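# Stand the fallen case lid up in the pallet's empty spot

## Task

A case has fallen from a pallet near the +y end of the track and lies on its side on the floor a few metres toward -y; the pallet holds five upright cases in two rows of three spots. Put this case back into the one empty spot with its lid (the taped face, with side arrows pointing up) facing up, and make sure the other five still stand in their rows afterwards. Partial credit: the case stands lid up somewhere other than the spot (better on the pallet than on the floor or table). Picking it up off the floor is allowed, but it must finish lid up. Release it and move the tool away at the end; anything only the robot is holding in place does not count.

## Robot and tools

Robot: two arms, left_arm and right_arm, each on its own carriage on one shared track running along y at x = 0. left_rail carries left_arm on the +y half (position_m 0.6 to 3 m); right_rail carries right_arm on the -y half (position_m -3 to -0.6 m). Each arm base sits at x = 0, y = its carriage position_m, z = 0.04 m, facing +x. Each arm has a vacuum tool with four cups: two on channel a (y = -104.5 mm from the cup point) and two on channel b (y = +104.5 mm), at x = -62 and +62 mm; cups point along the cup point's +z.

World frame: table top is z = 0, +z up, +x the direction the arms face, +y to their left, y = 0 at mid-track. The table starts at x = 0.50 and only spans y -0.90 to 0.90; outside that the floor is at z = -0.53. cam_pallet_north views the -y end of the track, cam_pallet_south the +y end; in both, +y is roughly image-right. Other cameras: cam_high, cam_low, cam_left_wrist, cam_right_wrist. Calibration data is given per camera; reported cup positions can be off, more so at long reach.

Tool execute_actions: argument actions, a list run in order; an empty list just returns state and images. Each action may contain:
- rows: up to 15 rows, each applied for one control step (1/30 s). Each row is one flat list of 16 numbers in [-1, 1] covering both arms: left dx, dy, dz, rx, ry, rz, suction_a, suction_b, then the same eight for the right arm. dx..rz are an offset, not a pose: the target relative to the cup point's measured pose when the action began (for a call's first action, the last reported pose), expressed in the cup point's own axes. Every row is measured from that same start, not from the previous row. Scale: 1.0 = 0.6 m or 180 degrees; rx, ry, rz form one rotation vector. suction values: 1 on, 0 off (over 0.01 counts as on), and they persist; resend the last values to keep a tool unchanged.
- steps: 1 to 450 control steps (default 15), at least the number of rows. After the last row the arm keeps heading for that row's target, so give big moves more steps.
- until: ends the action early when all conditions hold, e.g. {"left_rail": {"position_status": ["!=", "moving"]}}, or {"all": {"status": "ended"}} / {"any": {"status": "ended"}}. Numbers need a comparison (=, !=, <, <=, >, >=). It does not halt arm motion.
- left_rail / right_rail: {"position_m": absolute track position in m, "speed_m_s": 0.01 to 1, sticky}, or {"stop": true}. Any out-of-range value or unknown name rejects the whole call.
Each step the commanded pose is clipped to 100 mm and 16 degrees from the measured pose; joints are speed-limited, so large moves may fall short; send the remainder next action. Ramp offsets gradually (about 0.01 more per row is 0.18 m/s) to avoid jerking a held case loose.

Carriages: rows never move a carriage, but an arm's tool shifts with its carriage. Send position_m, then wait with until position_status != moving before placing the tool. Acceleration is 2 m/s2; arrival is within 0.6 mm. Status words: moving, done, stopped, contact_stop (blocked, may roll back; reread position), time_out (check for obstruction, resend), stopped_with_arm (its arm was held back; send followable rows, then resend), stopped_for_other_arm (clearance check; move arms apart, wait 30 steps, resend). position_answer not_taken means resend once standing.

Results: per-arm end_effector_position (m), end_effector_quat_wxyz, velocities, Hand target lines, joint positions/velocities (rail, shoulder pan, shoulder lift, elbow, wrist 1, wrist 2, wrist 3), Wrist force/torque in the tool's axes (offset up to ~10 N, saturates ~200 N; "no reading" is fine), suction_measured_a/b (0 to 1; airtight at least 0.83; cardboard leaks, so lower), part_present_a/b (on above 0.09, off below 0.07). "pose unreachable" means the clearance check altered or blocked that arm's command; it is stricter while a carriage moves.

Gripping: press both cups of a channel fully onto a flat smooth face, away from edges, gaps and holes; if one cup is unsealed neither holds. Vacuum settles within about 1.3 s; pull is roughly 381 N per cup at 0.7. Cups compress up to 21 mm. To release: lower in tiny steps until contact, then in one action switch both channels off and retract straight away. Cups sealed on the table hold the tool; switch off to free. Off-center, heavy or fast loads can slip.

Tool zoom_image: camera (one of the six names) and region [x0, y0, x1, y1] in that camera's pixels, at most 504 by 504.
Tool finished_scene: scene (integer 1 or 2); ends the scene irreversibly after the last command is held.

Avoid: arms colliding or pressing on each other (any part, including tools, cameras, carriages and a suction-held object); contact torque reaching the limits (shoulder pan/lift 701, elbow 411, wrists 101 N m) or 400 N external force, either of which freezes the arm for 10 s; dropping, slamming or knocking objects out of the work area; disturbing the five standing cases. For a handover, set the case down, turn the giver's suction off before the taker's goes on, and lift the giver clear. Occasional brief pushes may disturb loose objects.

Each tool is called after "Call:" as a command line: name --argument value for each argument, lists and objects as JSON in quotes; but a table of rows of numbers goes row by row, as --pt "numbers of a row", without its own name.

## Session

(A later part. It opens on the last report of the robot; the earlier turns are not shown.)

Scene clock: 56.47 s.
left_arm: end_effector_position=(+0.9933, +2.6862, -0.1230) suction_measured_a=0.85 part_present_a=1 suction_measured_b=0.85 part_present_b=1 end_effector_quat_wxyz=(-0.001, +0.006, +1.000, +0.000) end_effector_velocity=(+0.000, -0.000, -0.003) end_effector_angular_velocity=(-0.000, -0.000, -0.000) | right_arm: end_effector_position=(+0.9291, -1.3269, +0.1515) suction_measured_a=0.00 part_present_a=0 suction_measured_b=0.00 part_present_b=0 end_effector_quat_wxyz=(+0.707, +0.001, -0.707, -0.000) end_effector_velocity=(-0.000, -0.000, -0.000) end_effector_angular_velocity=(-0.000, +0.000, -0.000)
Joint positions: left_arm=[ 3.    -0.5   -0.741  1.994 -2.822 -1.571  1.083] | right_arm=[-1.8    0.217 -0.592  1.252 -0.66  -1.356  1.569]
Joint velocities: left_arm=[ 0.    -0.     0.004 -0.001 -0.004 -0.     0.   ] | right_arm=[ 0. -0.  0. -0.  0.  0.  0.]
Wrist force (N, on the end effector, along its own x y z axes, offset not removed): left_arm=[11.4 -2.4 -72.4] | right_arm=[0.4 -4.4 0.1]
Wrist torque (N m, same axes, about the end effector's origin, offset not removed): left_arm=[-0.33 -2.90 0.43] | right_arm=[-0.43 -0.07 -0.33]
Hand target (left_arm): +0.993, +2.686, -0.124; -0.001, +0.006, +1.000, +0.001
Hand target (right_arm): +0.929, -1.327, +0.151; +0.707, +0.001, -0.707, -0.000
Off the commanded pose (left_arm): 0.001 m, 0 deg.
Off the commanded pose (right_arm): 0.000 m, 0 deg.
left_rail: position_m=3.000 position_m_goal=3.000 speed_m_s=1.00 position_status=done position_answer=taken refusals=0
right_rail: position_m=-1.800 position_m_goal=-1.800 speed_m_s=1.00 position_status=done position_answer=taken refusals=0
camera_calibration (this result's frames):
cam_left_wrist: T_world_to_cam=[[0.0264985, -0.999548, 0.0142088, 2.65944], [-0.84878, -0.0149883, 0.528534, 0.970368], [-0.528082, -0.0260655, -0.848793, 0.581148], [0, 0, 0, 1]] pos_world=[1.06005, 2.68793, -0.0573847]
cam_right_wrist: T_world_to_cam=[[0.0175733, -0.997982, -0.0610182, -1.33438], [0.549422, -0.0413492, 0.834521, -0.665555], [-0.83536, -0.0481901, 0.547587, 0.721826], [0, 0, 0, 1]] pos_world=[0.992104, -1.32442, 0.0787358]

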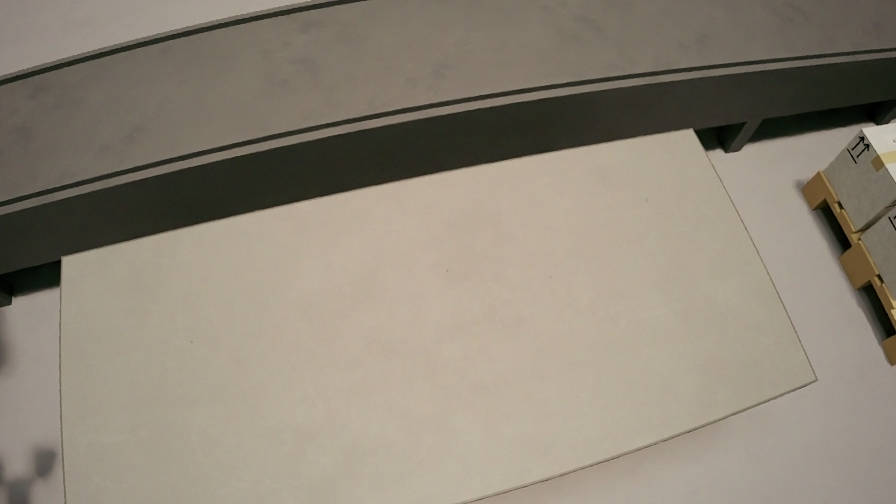

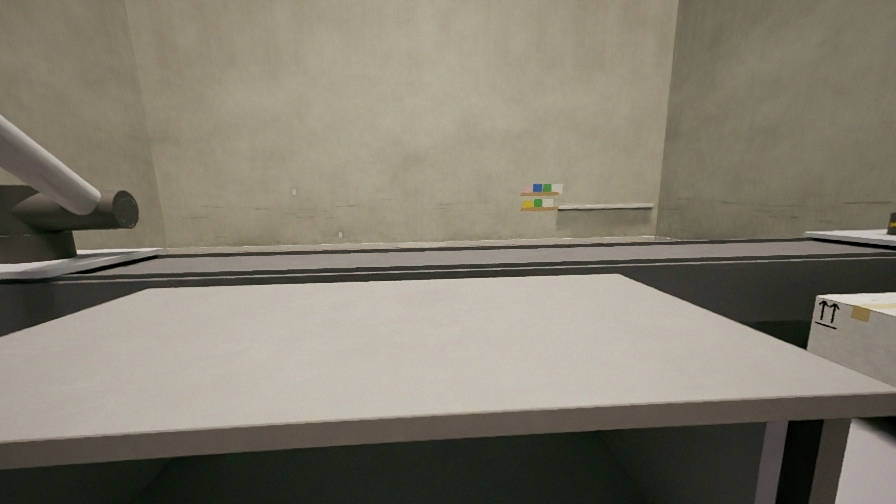

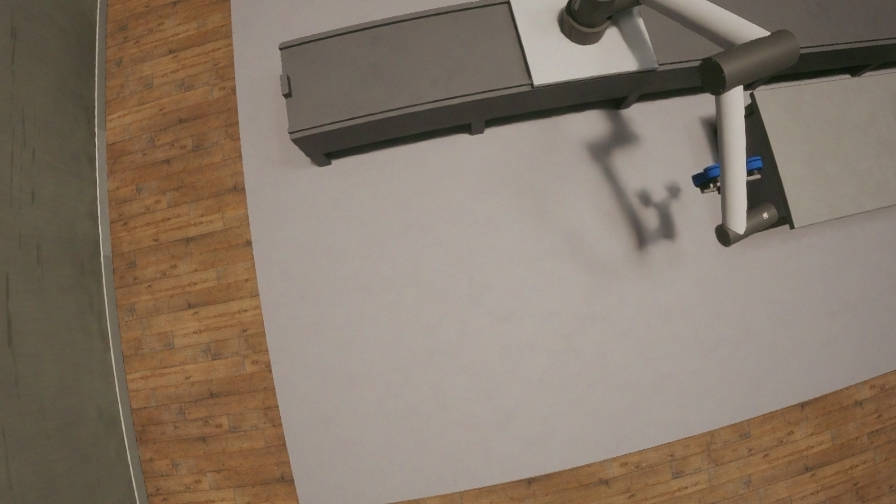

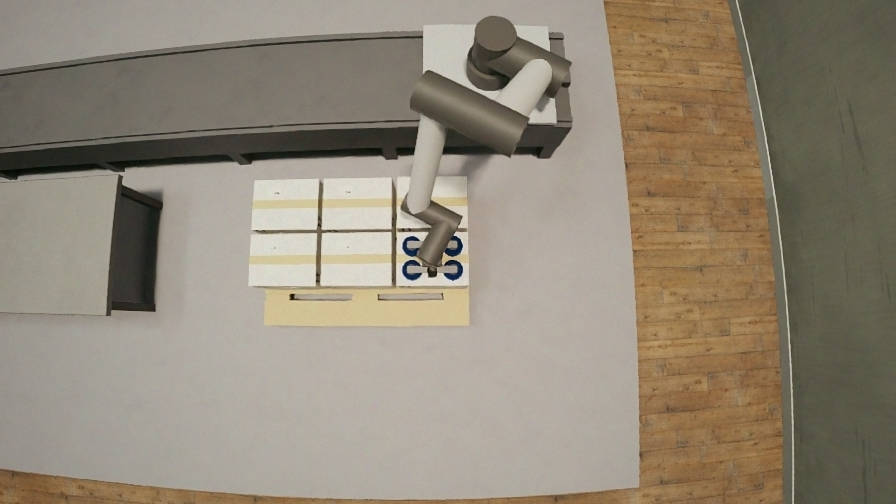

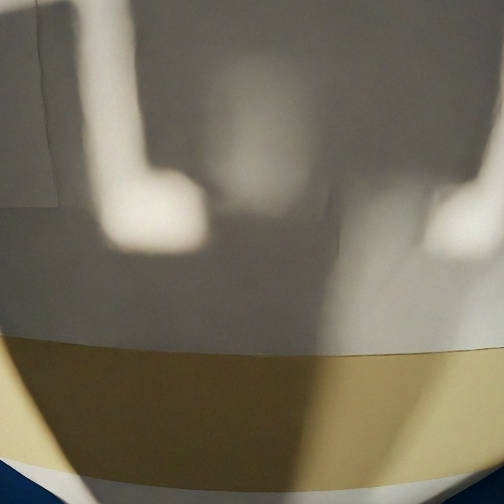

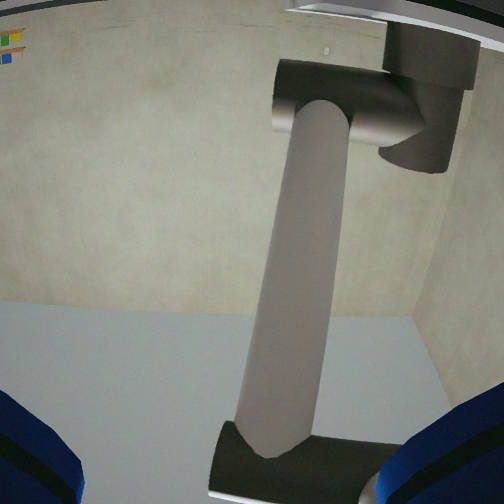

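Contact. Release now.

Call:
execute_actions --actions '[{"rows": [[0,0,-0.005,0,0,0,0,0,0,0,0,0,0,0,0,0],[0,0,-0.015,0,0,0,0,0,0,0,0,0,0,0,0,0],[0,0,-0.03,0,0,0,0,0,0,0,0,0,0,0,0,0],[0,0,-0.05,0,0,0,0,0,0,0,0,0,0,0,0,0],[0,0,-0.075,0,0,0,0,0,0,0,0,0,0,0,0,0],[0,0,-0.105,0,0,0,0,0,0,0,0,0,0,0,0,0],[0,0,-0.14,0,0,0,0,0,0,0,0,0,0,0,0,0],[0,0,-0.18,0,0,0,0,0,0,0,0,0,0,0,0,0],[0,0,-0.4,0,0,0,0,0,0,0,0,0,0,0,0,0]], "steps": 15}]'

Scene clock: 57.23 s.
left_arm: end_effector_position=(+0.9948, +2.6860, +0.0198) suction_measured_a=0.00 part_present_a=0 suction_measured_b=0.00 part_present_b=0 end_effector_quat_wxyz=(+0.001, +0.006, +1.000, -0.000) end_effector_velocity=(+0.007, -0.002, +0.484) end_effector_angular_velocity=(-0.010, -0.020, +0.000) | right_arm: end_effector_position=(+0.9291, -1.3269, +0.1515) suction_measured_a=0.00 part_present_a=0 suction_measured_b=0.00 part_present_b=0 end_effector_quat_wxyz=(+0.707, +0.001, -0.707, -0.000) end_effector_velocity=(+0.000, +0.000, +0.000) end_effector_angular_velocity=(+0.000, -0.000, -0.000)
Joint positions: left_arm=[ 3.    -0.5   -0.908  2.003 -2.668 -1.571  1.084] | right_arm=[-1.8    0.217 -0.592  1.252 -0.66  -1.356  1.569]
Joint velocities: left_arm=[ 0.     0.001 -0.546 -0.028  0.552  0.     0.001] | right_arm=[ 0. -0. -0.  0. -0.  0. -0.]
Wrist force (N, on the end effector, along its own x y z axes, offset not removed): left_arm=[0.2 -2.0 -11.8] | right_arm=[0.0 -5.3 4.3]
Wrist torque (N m, same axes, about the end effector's origin, offset not removed): left_arm=[-0.34 -0.11 0.10] | right_arm=[-0.47 0.11 -0.39]
Hand target (left_arm): +0.994, +2.687, +0.097; +0.002, +0.006, +1.000, -0.001
Hand target (right_arm): +0.929, -1.327, +0.151; +0.707, +0.001, -0.707, -0.000
Off the commanded pose (left_arm): 0.097 m, 0 deg; position clipped at the last step of the last action.
Off the commanded pose (right_arm): 0.000 m, 0 deg.
left_rail: position_m=3.000 position_m_goal=3.000 speed_m_s=1.00 position_status=done position_answer=taken refusals=0
right_rail: position_m=-1.800 position_m_goal=-1.800 speed_m_s=1.00 position_status=done position_answer=taken refusals=0
camera_calibration (this result's frames):
cam_left_wrist: T_world_to_cam=[[0.0263845, -0.999524, 0.0159906, 2.65722], [-0.850525, -0.0140403, 0.525748, 0.895421], [-0.525273, -0.027472, -0.85049, 0.704227], [0, 0, 0, 1]] pos_world=[1.06138, 2.68787, 0.0856815]
cam_right_wrist: T_world_to_cam=[[0.0175731, -0.997982, -0.0610181, -1.33438], [0.549422, -0.0413493, 0.834521, -0.665555], [-0.83536, -0.0481899, 0.547587, 0.721826], [0, 0, 0, 1]] pos_world=[0.992105, -1.32442, 0.0787359]

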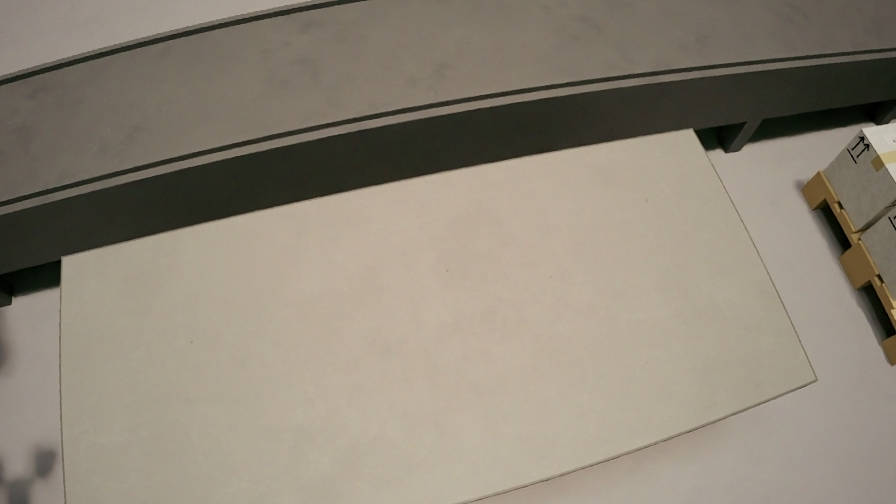

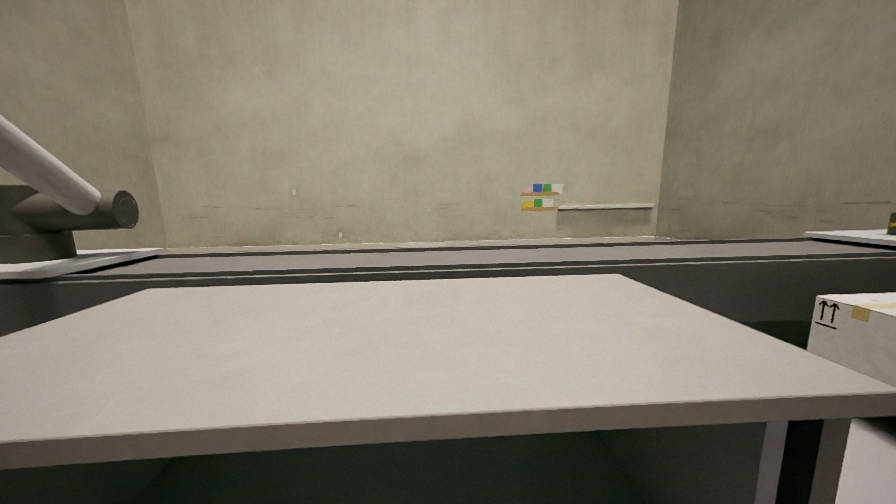

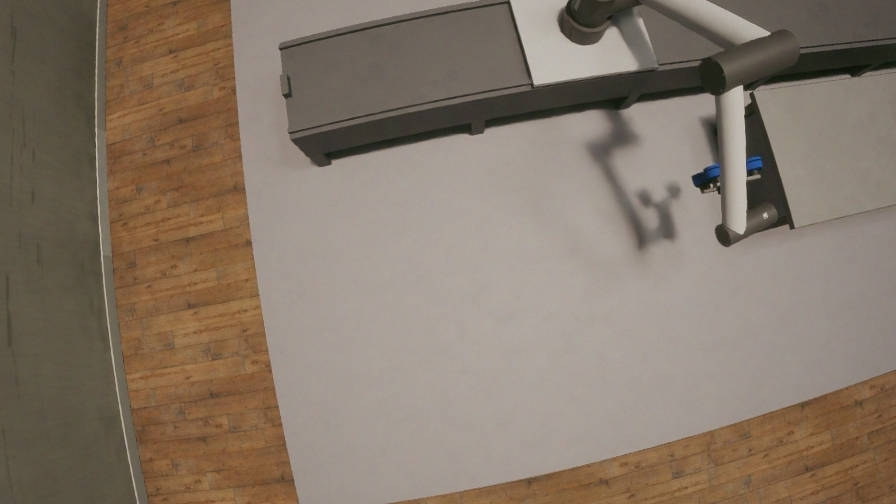

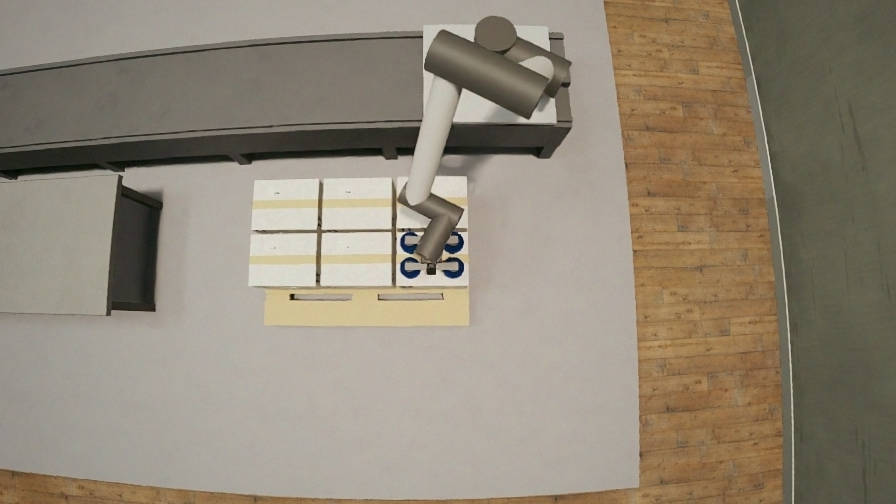

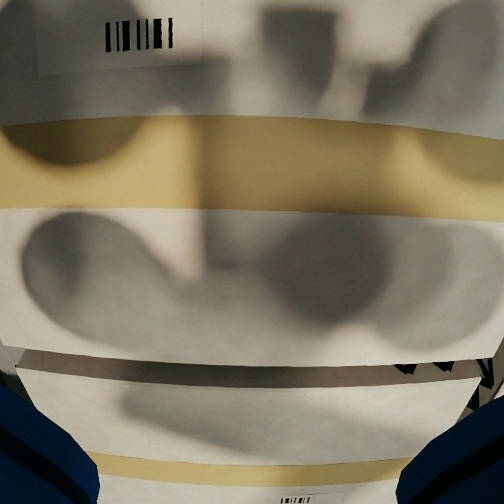

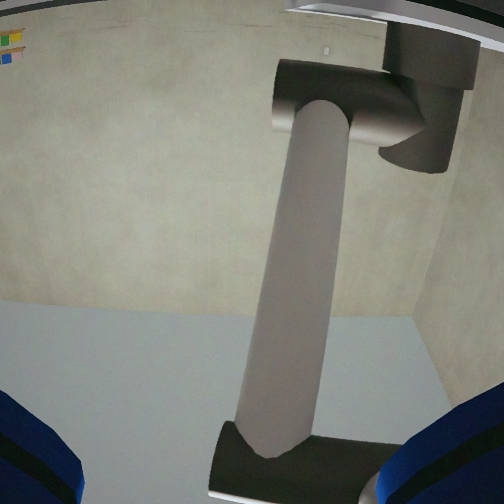

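Call:
execute_actions --actions '[{"left_rail": {"position_m": 1.6}, "steps": 1}]'

Scene clock: 57.47 s.
left_arm: end_effector_position=(+0.9941, +2.6865, +0.0854) suction_measured_a=0.00 part_present_a=0 suction_measured_b=0.00 part_present_b=0 end_effector_quat_wxyz=(+0.001, +0.006, +1.000, -0.001) end_effector_velocity=(-0.003, -0.007, +0.132) end_effector_angular_velocity=(+0.002, +0.003, +0.000) | right_arm: end_effector_position=(+0.9291, -1.3269, +0.1515) suction_measured_a=0.00 part_present_a=0 suction_measured_b=0.00 part_present_b=0 end_effector_quat_wxyz=(+0.707, +0.001, -0.707, -0.000) end_effector_velocity=(-0.000, +0.000, -0.000) end_effector_angular_velocity=(+0.000, +0.000, -0.000)
Joint positions: left_arm=[ 3.    -0.5   -0.981  1.998 -2.591 -1.571  1.084] | right_arm=[-1.8    0.217 -0.592  1.252 -0.66  -1.356  1.569]
Joint velocities: left_arm=[-0.008  0.    -0.146 -0.02   0.169  0.    -0.   ] | right_arm=[ 0.  0.  0. -0.  0.  0. -0.]
Wrist force (N, on the end effector, along its own x y z axes, offset not removed): left_arm=[4.0 -6.6 -6.8] | right_arm=[-1.0 -2.2 0.4]
Wrist torque (N m, same axes, about the end effector's origin, offset not removed): left_arm=[-0.90 -0.46 0.13] | right_arm=[-0.08 0.15 -0.40]
Hand target (left_arm): +0.993, +2.684, +0.116; -0.000, +0.006, +1.000, +0.000
Hand target (right_arm): +0.929, -1.327, +0.151; +0.707, +0.001, -0.707, -0.000
Off the commanded pose (left_arm): 0.032 m, 0 deg.
Off the commanded pose (right_arm): 0.000 m, 0 deg.
left_rail: position_m=3.000 position_m_goal=1.600 speed_m_s=1.00 position_status=moving position_answer=taken refusals=0
right_rail: position_m=-1.800 position_m_goal=-1.800 speed_m_s=1.00 position_status=done position_answer=taken refusals=0
camera_calibration (this result's frames):
cam_left_wrist: T_world_to_cam=[[0.0264082, -0.999509, 0.0168713, 2.65653], [-0.851364, -0.0136424, 0.524398, 0.860206], [-0.52391, -0.028212, -0.851306, 0.760367], [0, 0, 0, 1]] pos_world=[1.06056, 2.68841, 0.151396]
cam_right_wrist: T_world_to_cam=[[0.0175729, -0.997982, -0.0610183, -1.33438], [0.549422, -0.0413495, 0.834521, -0.665555], [-0.83536, -0.0481898, 0.547587, 0.721826], [0, 0, 0, 1]] pos_world=[0.992105, -1.32442, 0.0787359]

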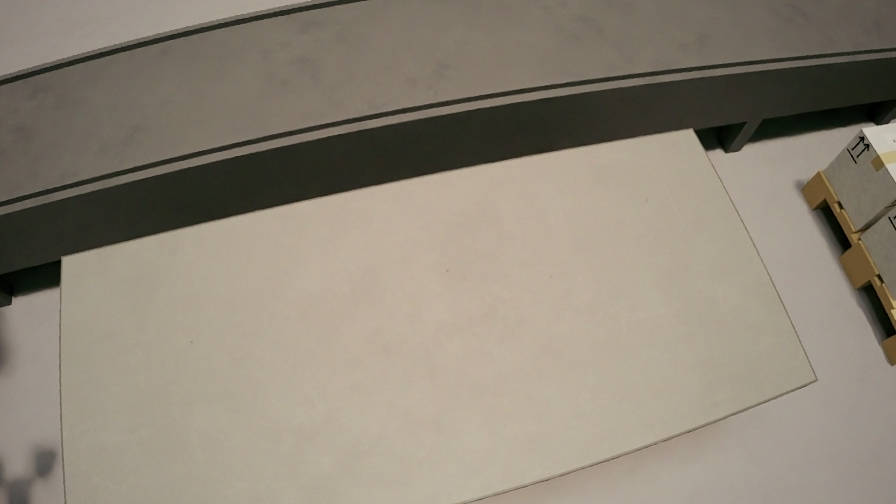

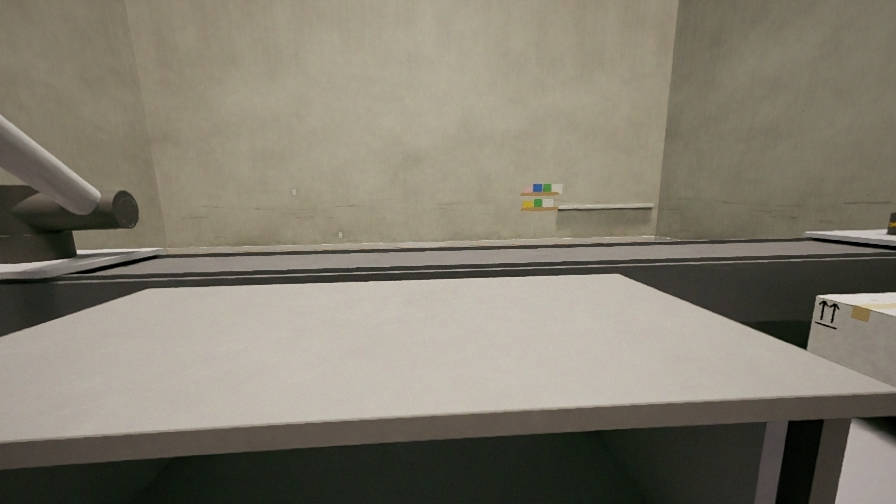

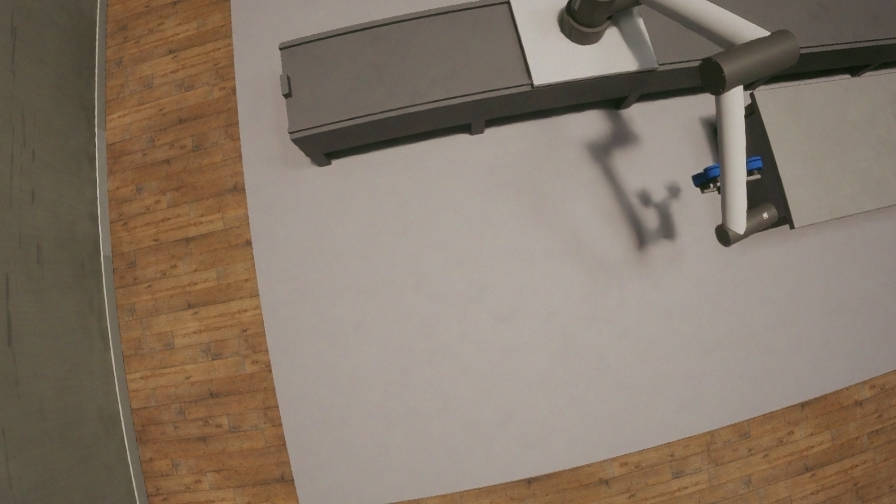

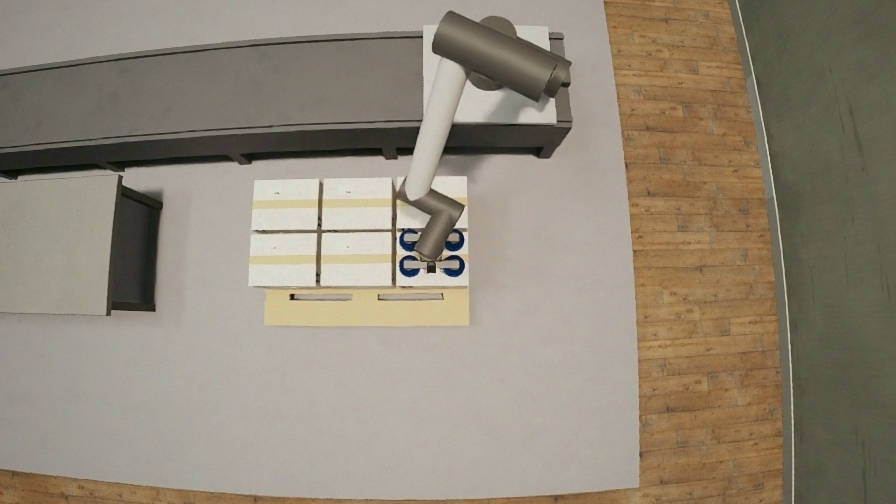

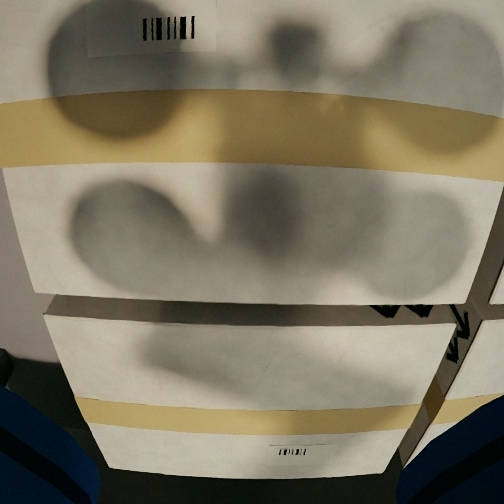

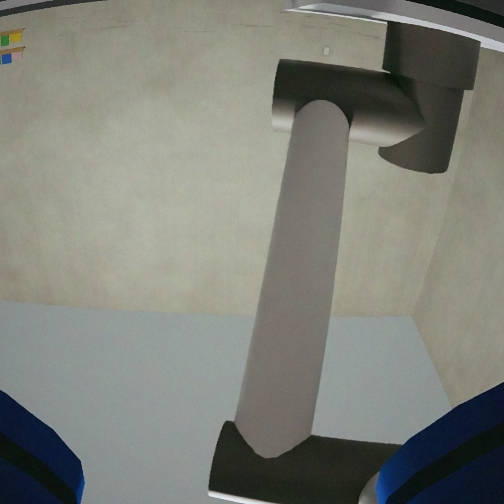

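Call:
execute_actions --actions '[]'

Scene clock: 58.17 s.
left_arm: end_effector_position=(+0.9933, +2.2303, +0.1162) suction_measured_a=0.00 part_present_a=0 suction_measured_b=0.00 part_present_b=0 end_effector_quat_wxyz=(-0.000, +0.006, +1.000, +0.000) end_effector_velocity=(-0.000, -1.000, +0.001) end_effector_angular_velocity=(+0.000, +0.000, +0.000) | right_arm: end_effector_position=(+0.9291, -1.3269, +0.1515) suction_measured_a=0.00 part_present_a=0 suction_measured_b=0.00 part_present_b=0 end_effector_quat_wxyz=(+0.707, +0.001, -0.707, -0.000) end_effector_velocity=(-0.000, +0.000, -0.000) end_effector_angular_velocity=(-0.000, +0.000, +0.000)
Joint positions: left_arm=[ 2.544 -0.5   -1.015  1.991 -2.546 -1.571  1.083] | right_arm=[-1.8    0.217 -0.592  1.252 -0.66  -1.356  1.569]
Joint velocities: left_arm=[-1.    -0.    -0.001 -0.     0.001  0.    -0.   ] | right_arm=[ 0.  0.  0. -0.  0. -0.  0.]
Wrist force (N, on the end effector, along its own x y z axes, offset not removed): left_arm=[1.5 -4.0 -12.3] | right_arm=[-1.2 -3.0 1.7]
Wrist torque (N m, same axes, about the end effector's origin, offset not removed): left_arm=[-0.16 -0.45 0.11] | right_arm=[-0.16 0.15 -0.41]
Hand target (left_arm): +0.993, +2.186, +0.116; -0.000, +0.006, +1.000, +0.000
Hand target (right_arm): +0.929, -1.327, +0.151; +0.707, +0.001, -0.707, -0.000
Off the commanded pose (left_arm): 0.001 m, 0 deg.
Off the commanded pose (right_arm): 0.000 m, 0 deg.
left_rail: position_m=2.544 position_m_goal=1.600 speed_m_s=1.00 position_status=moving position_answer=taken refusals=0
right_rail: position_m=-1.800 position_m_goal=-1.800 speed_m_s=1.00 position_status=done position_answer=taken refusals=0
camera_calibration (this result's frames):
cam_left_wrist: T_world_to_cam=[[0.0263713, -0.999543, 0.0147779, 2.20045], [-0.849312, -0.014606, 0.52769, 0.836924], [-0.527233, -0.0264669, -0.849309, 0.772435], [0, 0, 0, 1]] pos_world=[1.06003, 2.23211, 0.181882]
cam_right_wrist: T_world_to_cam=[[0.0175731, -0.997982, -0.0610183, -1.33438], [0.549422, -0.0413495, 0.834521, -0.665555], [-0.83536, -0.0481899, 0.547587, 0.721826], [0, 0, 0, 1]] pos_world=[0.992105, -1.32442, 0.0787359]

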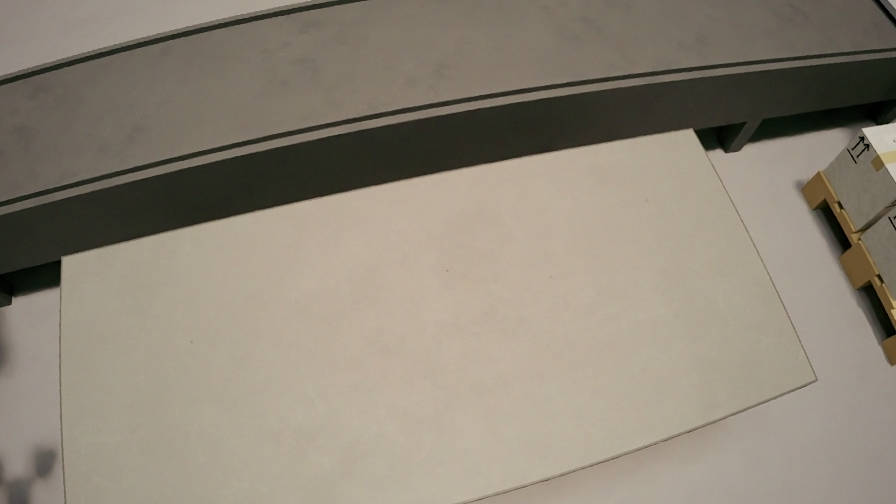

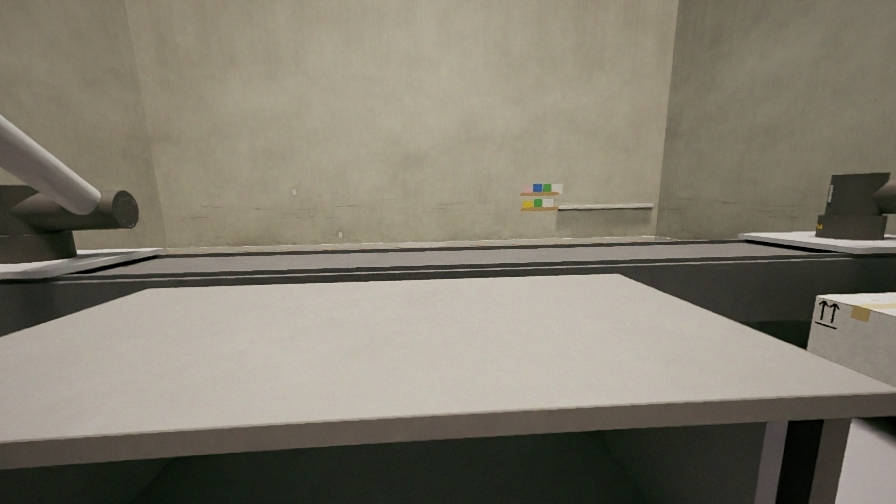

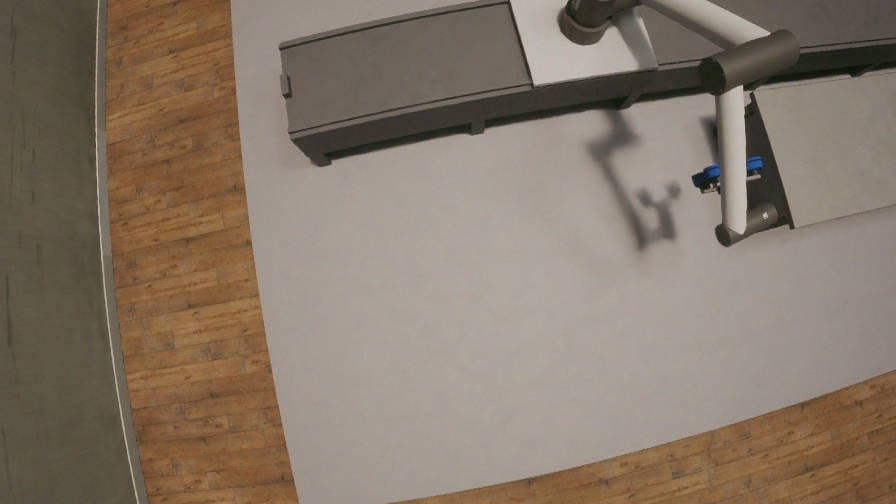

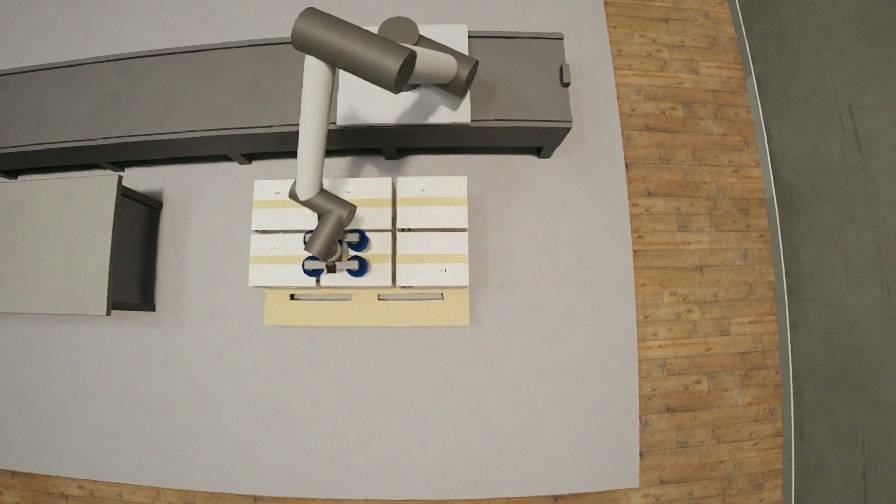

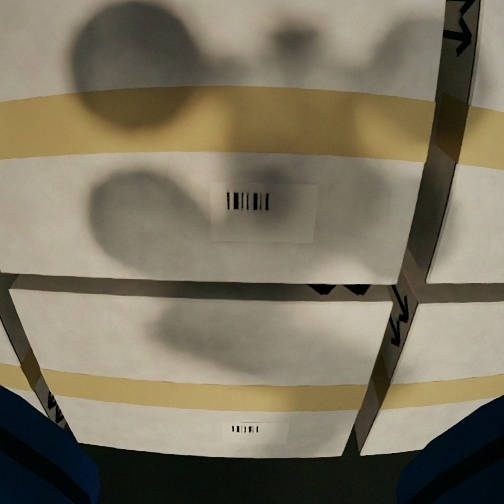

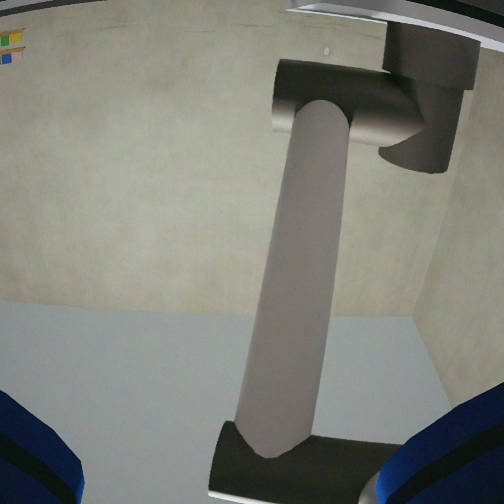

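Call:
execute_actions --actions '[]'

Scene clock: 58.83 s.
left_arm: end_effector_position=(+0.9933, +1.5637, +0.1163) suction_measured_a=0.00 part_present_a=0 suction_measured_b=0.00 part_present_b=0 end_effector_quat_wxyz=(-0.000, +0.006, +1.000, +0.000) end_effector_velocity=(+0.000, -1.000, +0.000) end_effector_angular_velocity=(-0.000, -0.000, +0.000) | right_arm: end_effector_position=(+0.9291, -1.3269, +0.1515) suction_measured_a=0.00 part_present_a=0 suction_measured_b=0.00 part_present_b=0 end_effector_quat_wxyz=(+0.707, +0.001, -0.707, -0.000) end_effector_velocity=(-0.000, +0.000, +0.000) end_effector_angular_velocity=(+0.000, +0.000, +0.000)
Joint positions: left_arm=[ 1.878 -0.5   -1.015  1.991 -2.546 -1.571  1.083] | right_arm=[-1.8    0.217 -0.592  1.252 -0.66  -1.356  1.569]
Joint velocities: left_arm=[-1.  0. -0. -0.  0.  0. -0.] | right_arm=[ 0.  0. -0.  0.  0. -0. -0.]
Wrist force (N, on the end effector, along its own x y z axes, offset not removed): left_arm=[1.0 0.4 -4.7] | right_arm=[-1.7 -5.5 2.7]
Wrist torque (N m, same axes, about the end effector's origin, offset not removed): left_arm=[0.00 -0.44 -0.07] | right_arm=[-0.45 0.24 -0.37]
Hand target (left_arm): +0.993, +1.519, +0.116; -0.000, +0.006, +1.000, +0.000
Hand target (right_arm): +0.929, -1.327, +0.151; +0.707, +0.001, -0.707, -0.000
Off the commanded pose (left_arm): 0.001 m, 0 deg.
Off the commanded pose (right_arm): 0.000 m, 0 deg.
left_rail: position_m=1.878 position_m_goal=1.600 speed_m_s=1.00 position_status=moving position_answer=taken refusals=0
right_rail: position_m=-1.800 position_m_goal=-1.800 speed_m_s=1.00 position_status=done position_answer=taken refusals=0
camera_calibration (this result's frames):
cam_left_wrist: T_world_to_cam=[[0.0264302, -0.999541, 0.0147869, 1.53408], [-0.849319, -0.0146517, 0.527676, 0.827182], [-0.527218, -0.0265054, -0.849317, 0.754982], [0, 0, 0, 1]] pos_world=[1.06004, 1.56551, 0.18205]
cam_right_wrist: T_world_to_cam=[[0.0175729, -0.997982, -0.0610182, -1.33438], [0.549422, -0.0413495, 0.834521, -0.665555], [-0.83536, -0.0481898, 0.547587, 0.721826], [0, 0, 0, 1]] pos_world=[0.992104, -1.32442, 0.0787357]

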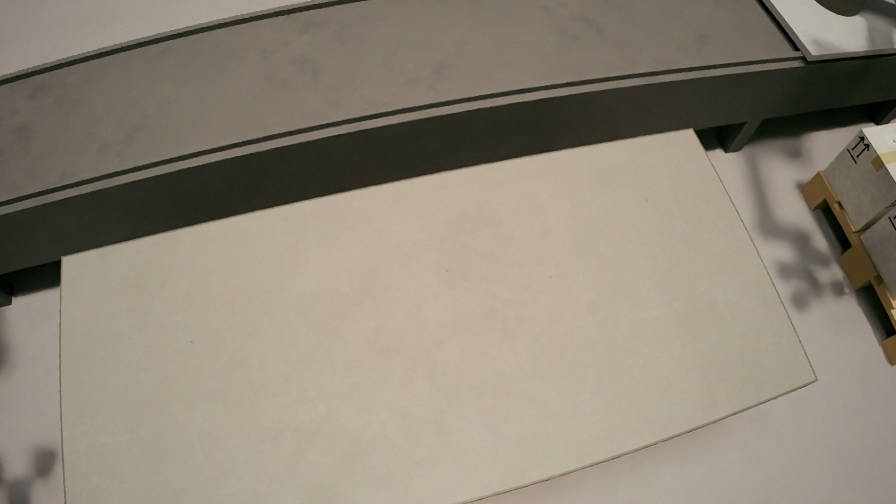

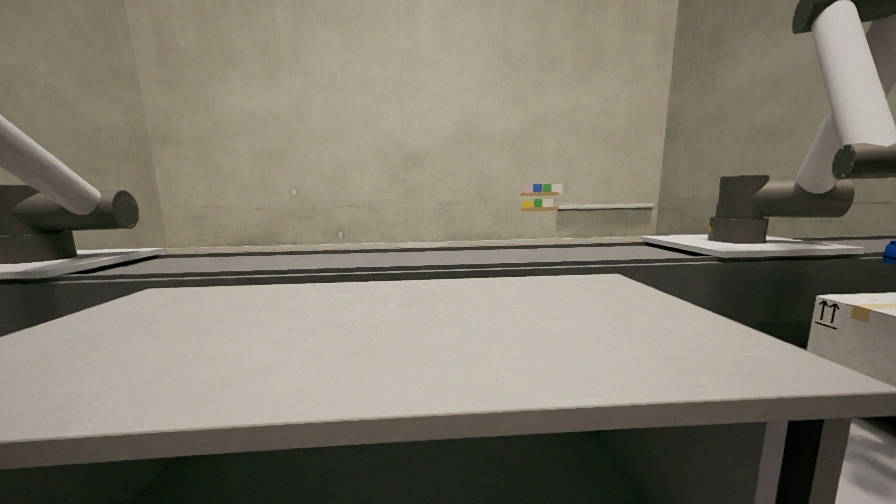

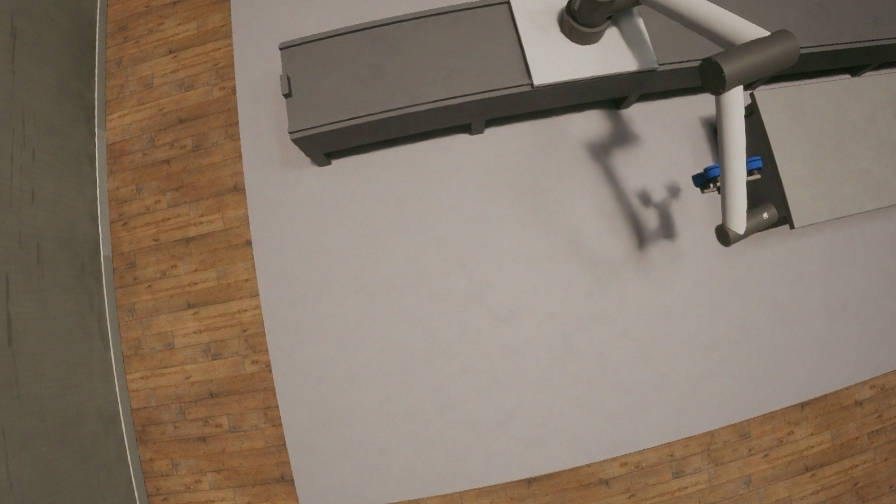

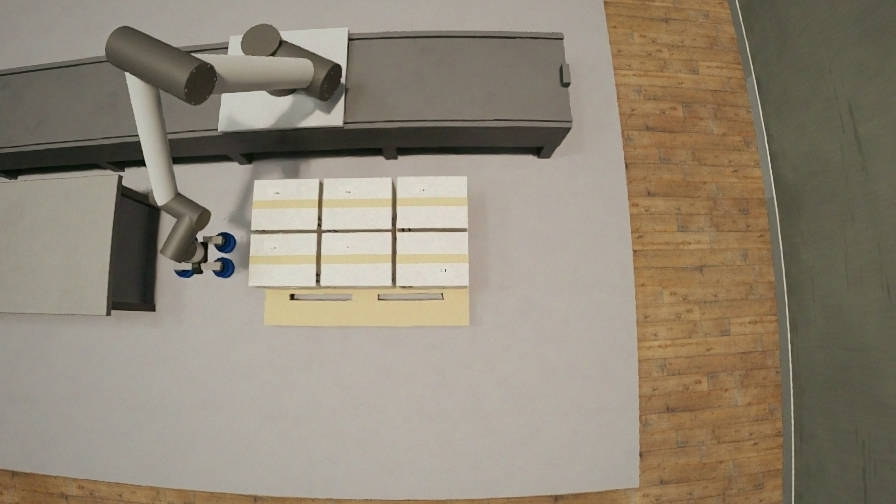

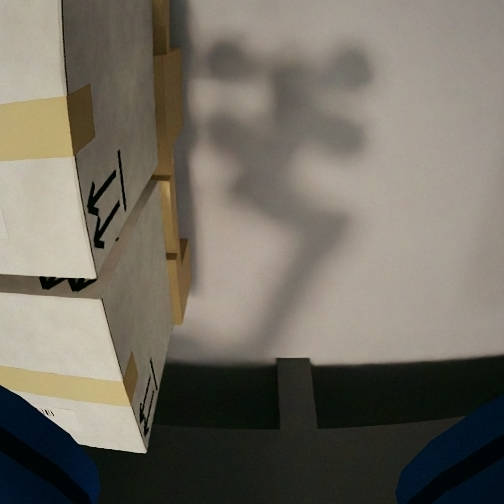

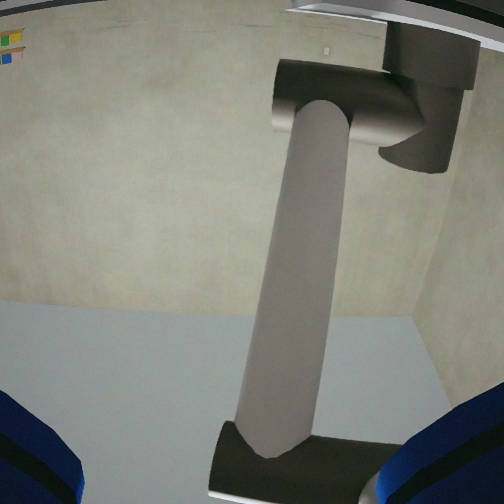

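Call:
zoom_image --camera "cam_pallet_south" --region '[240, 165, 490, 335]'

Region (240, 165, 490, 335) of cam_pallet_south's 896x504 image, scaled by 2.016, with more detail than that image has; it fills the top 343 rows of this view, and the rest is white.

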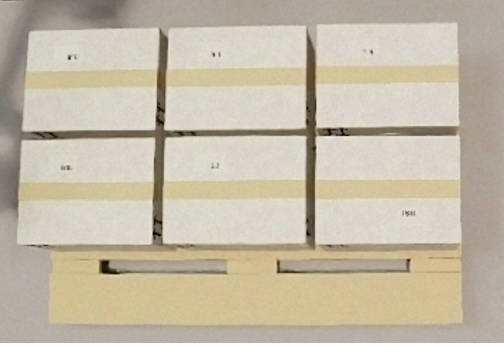

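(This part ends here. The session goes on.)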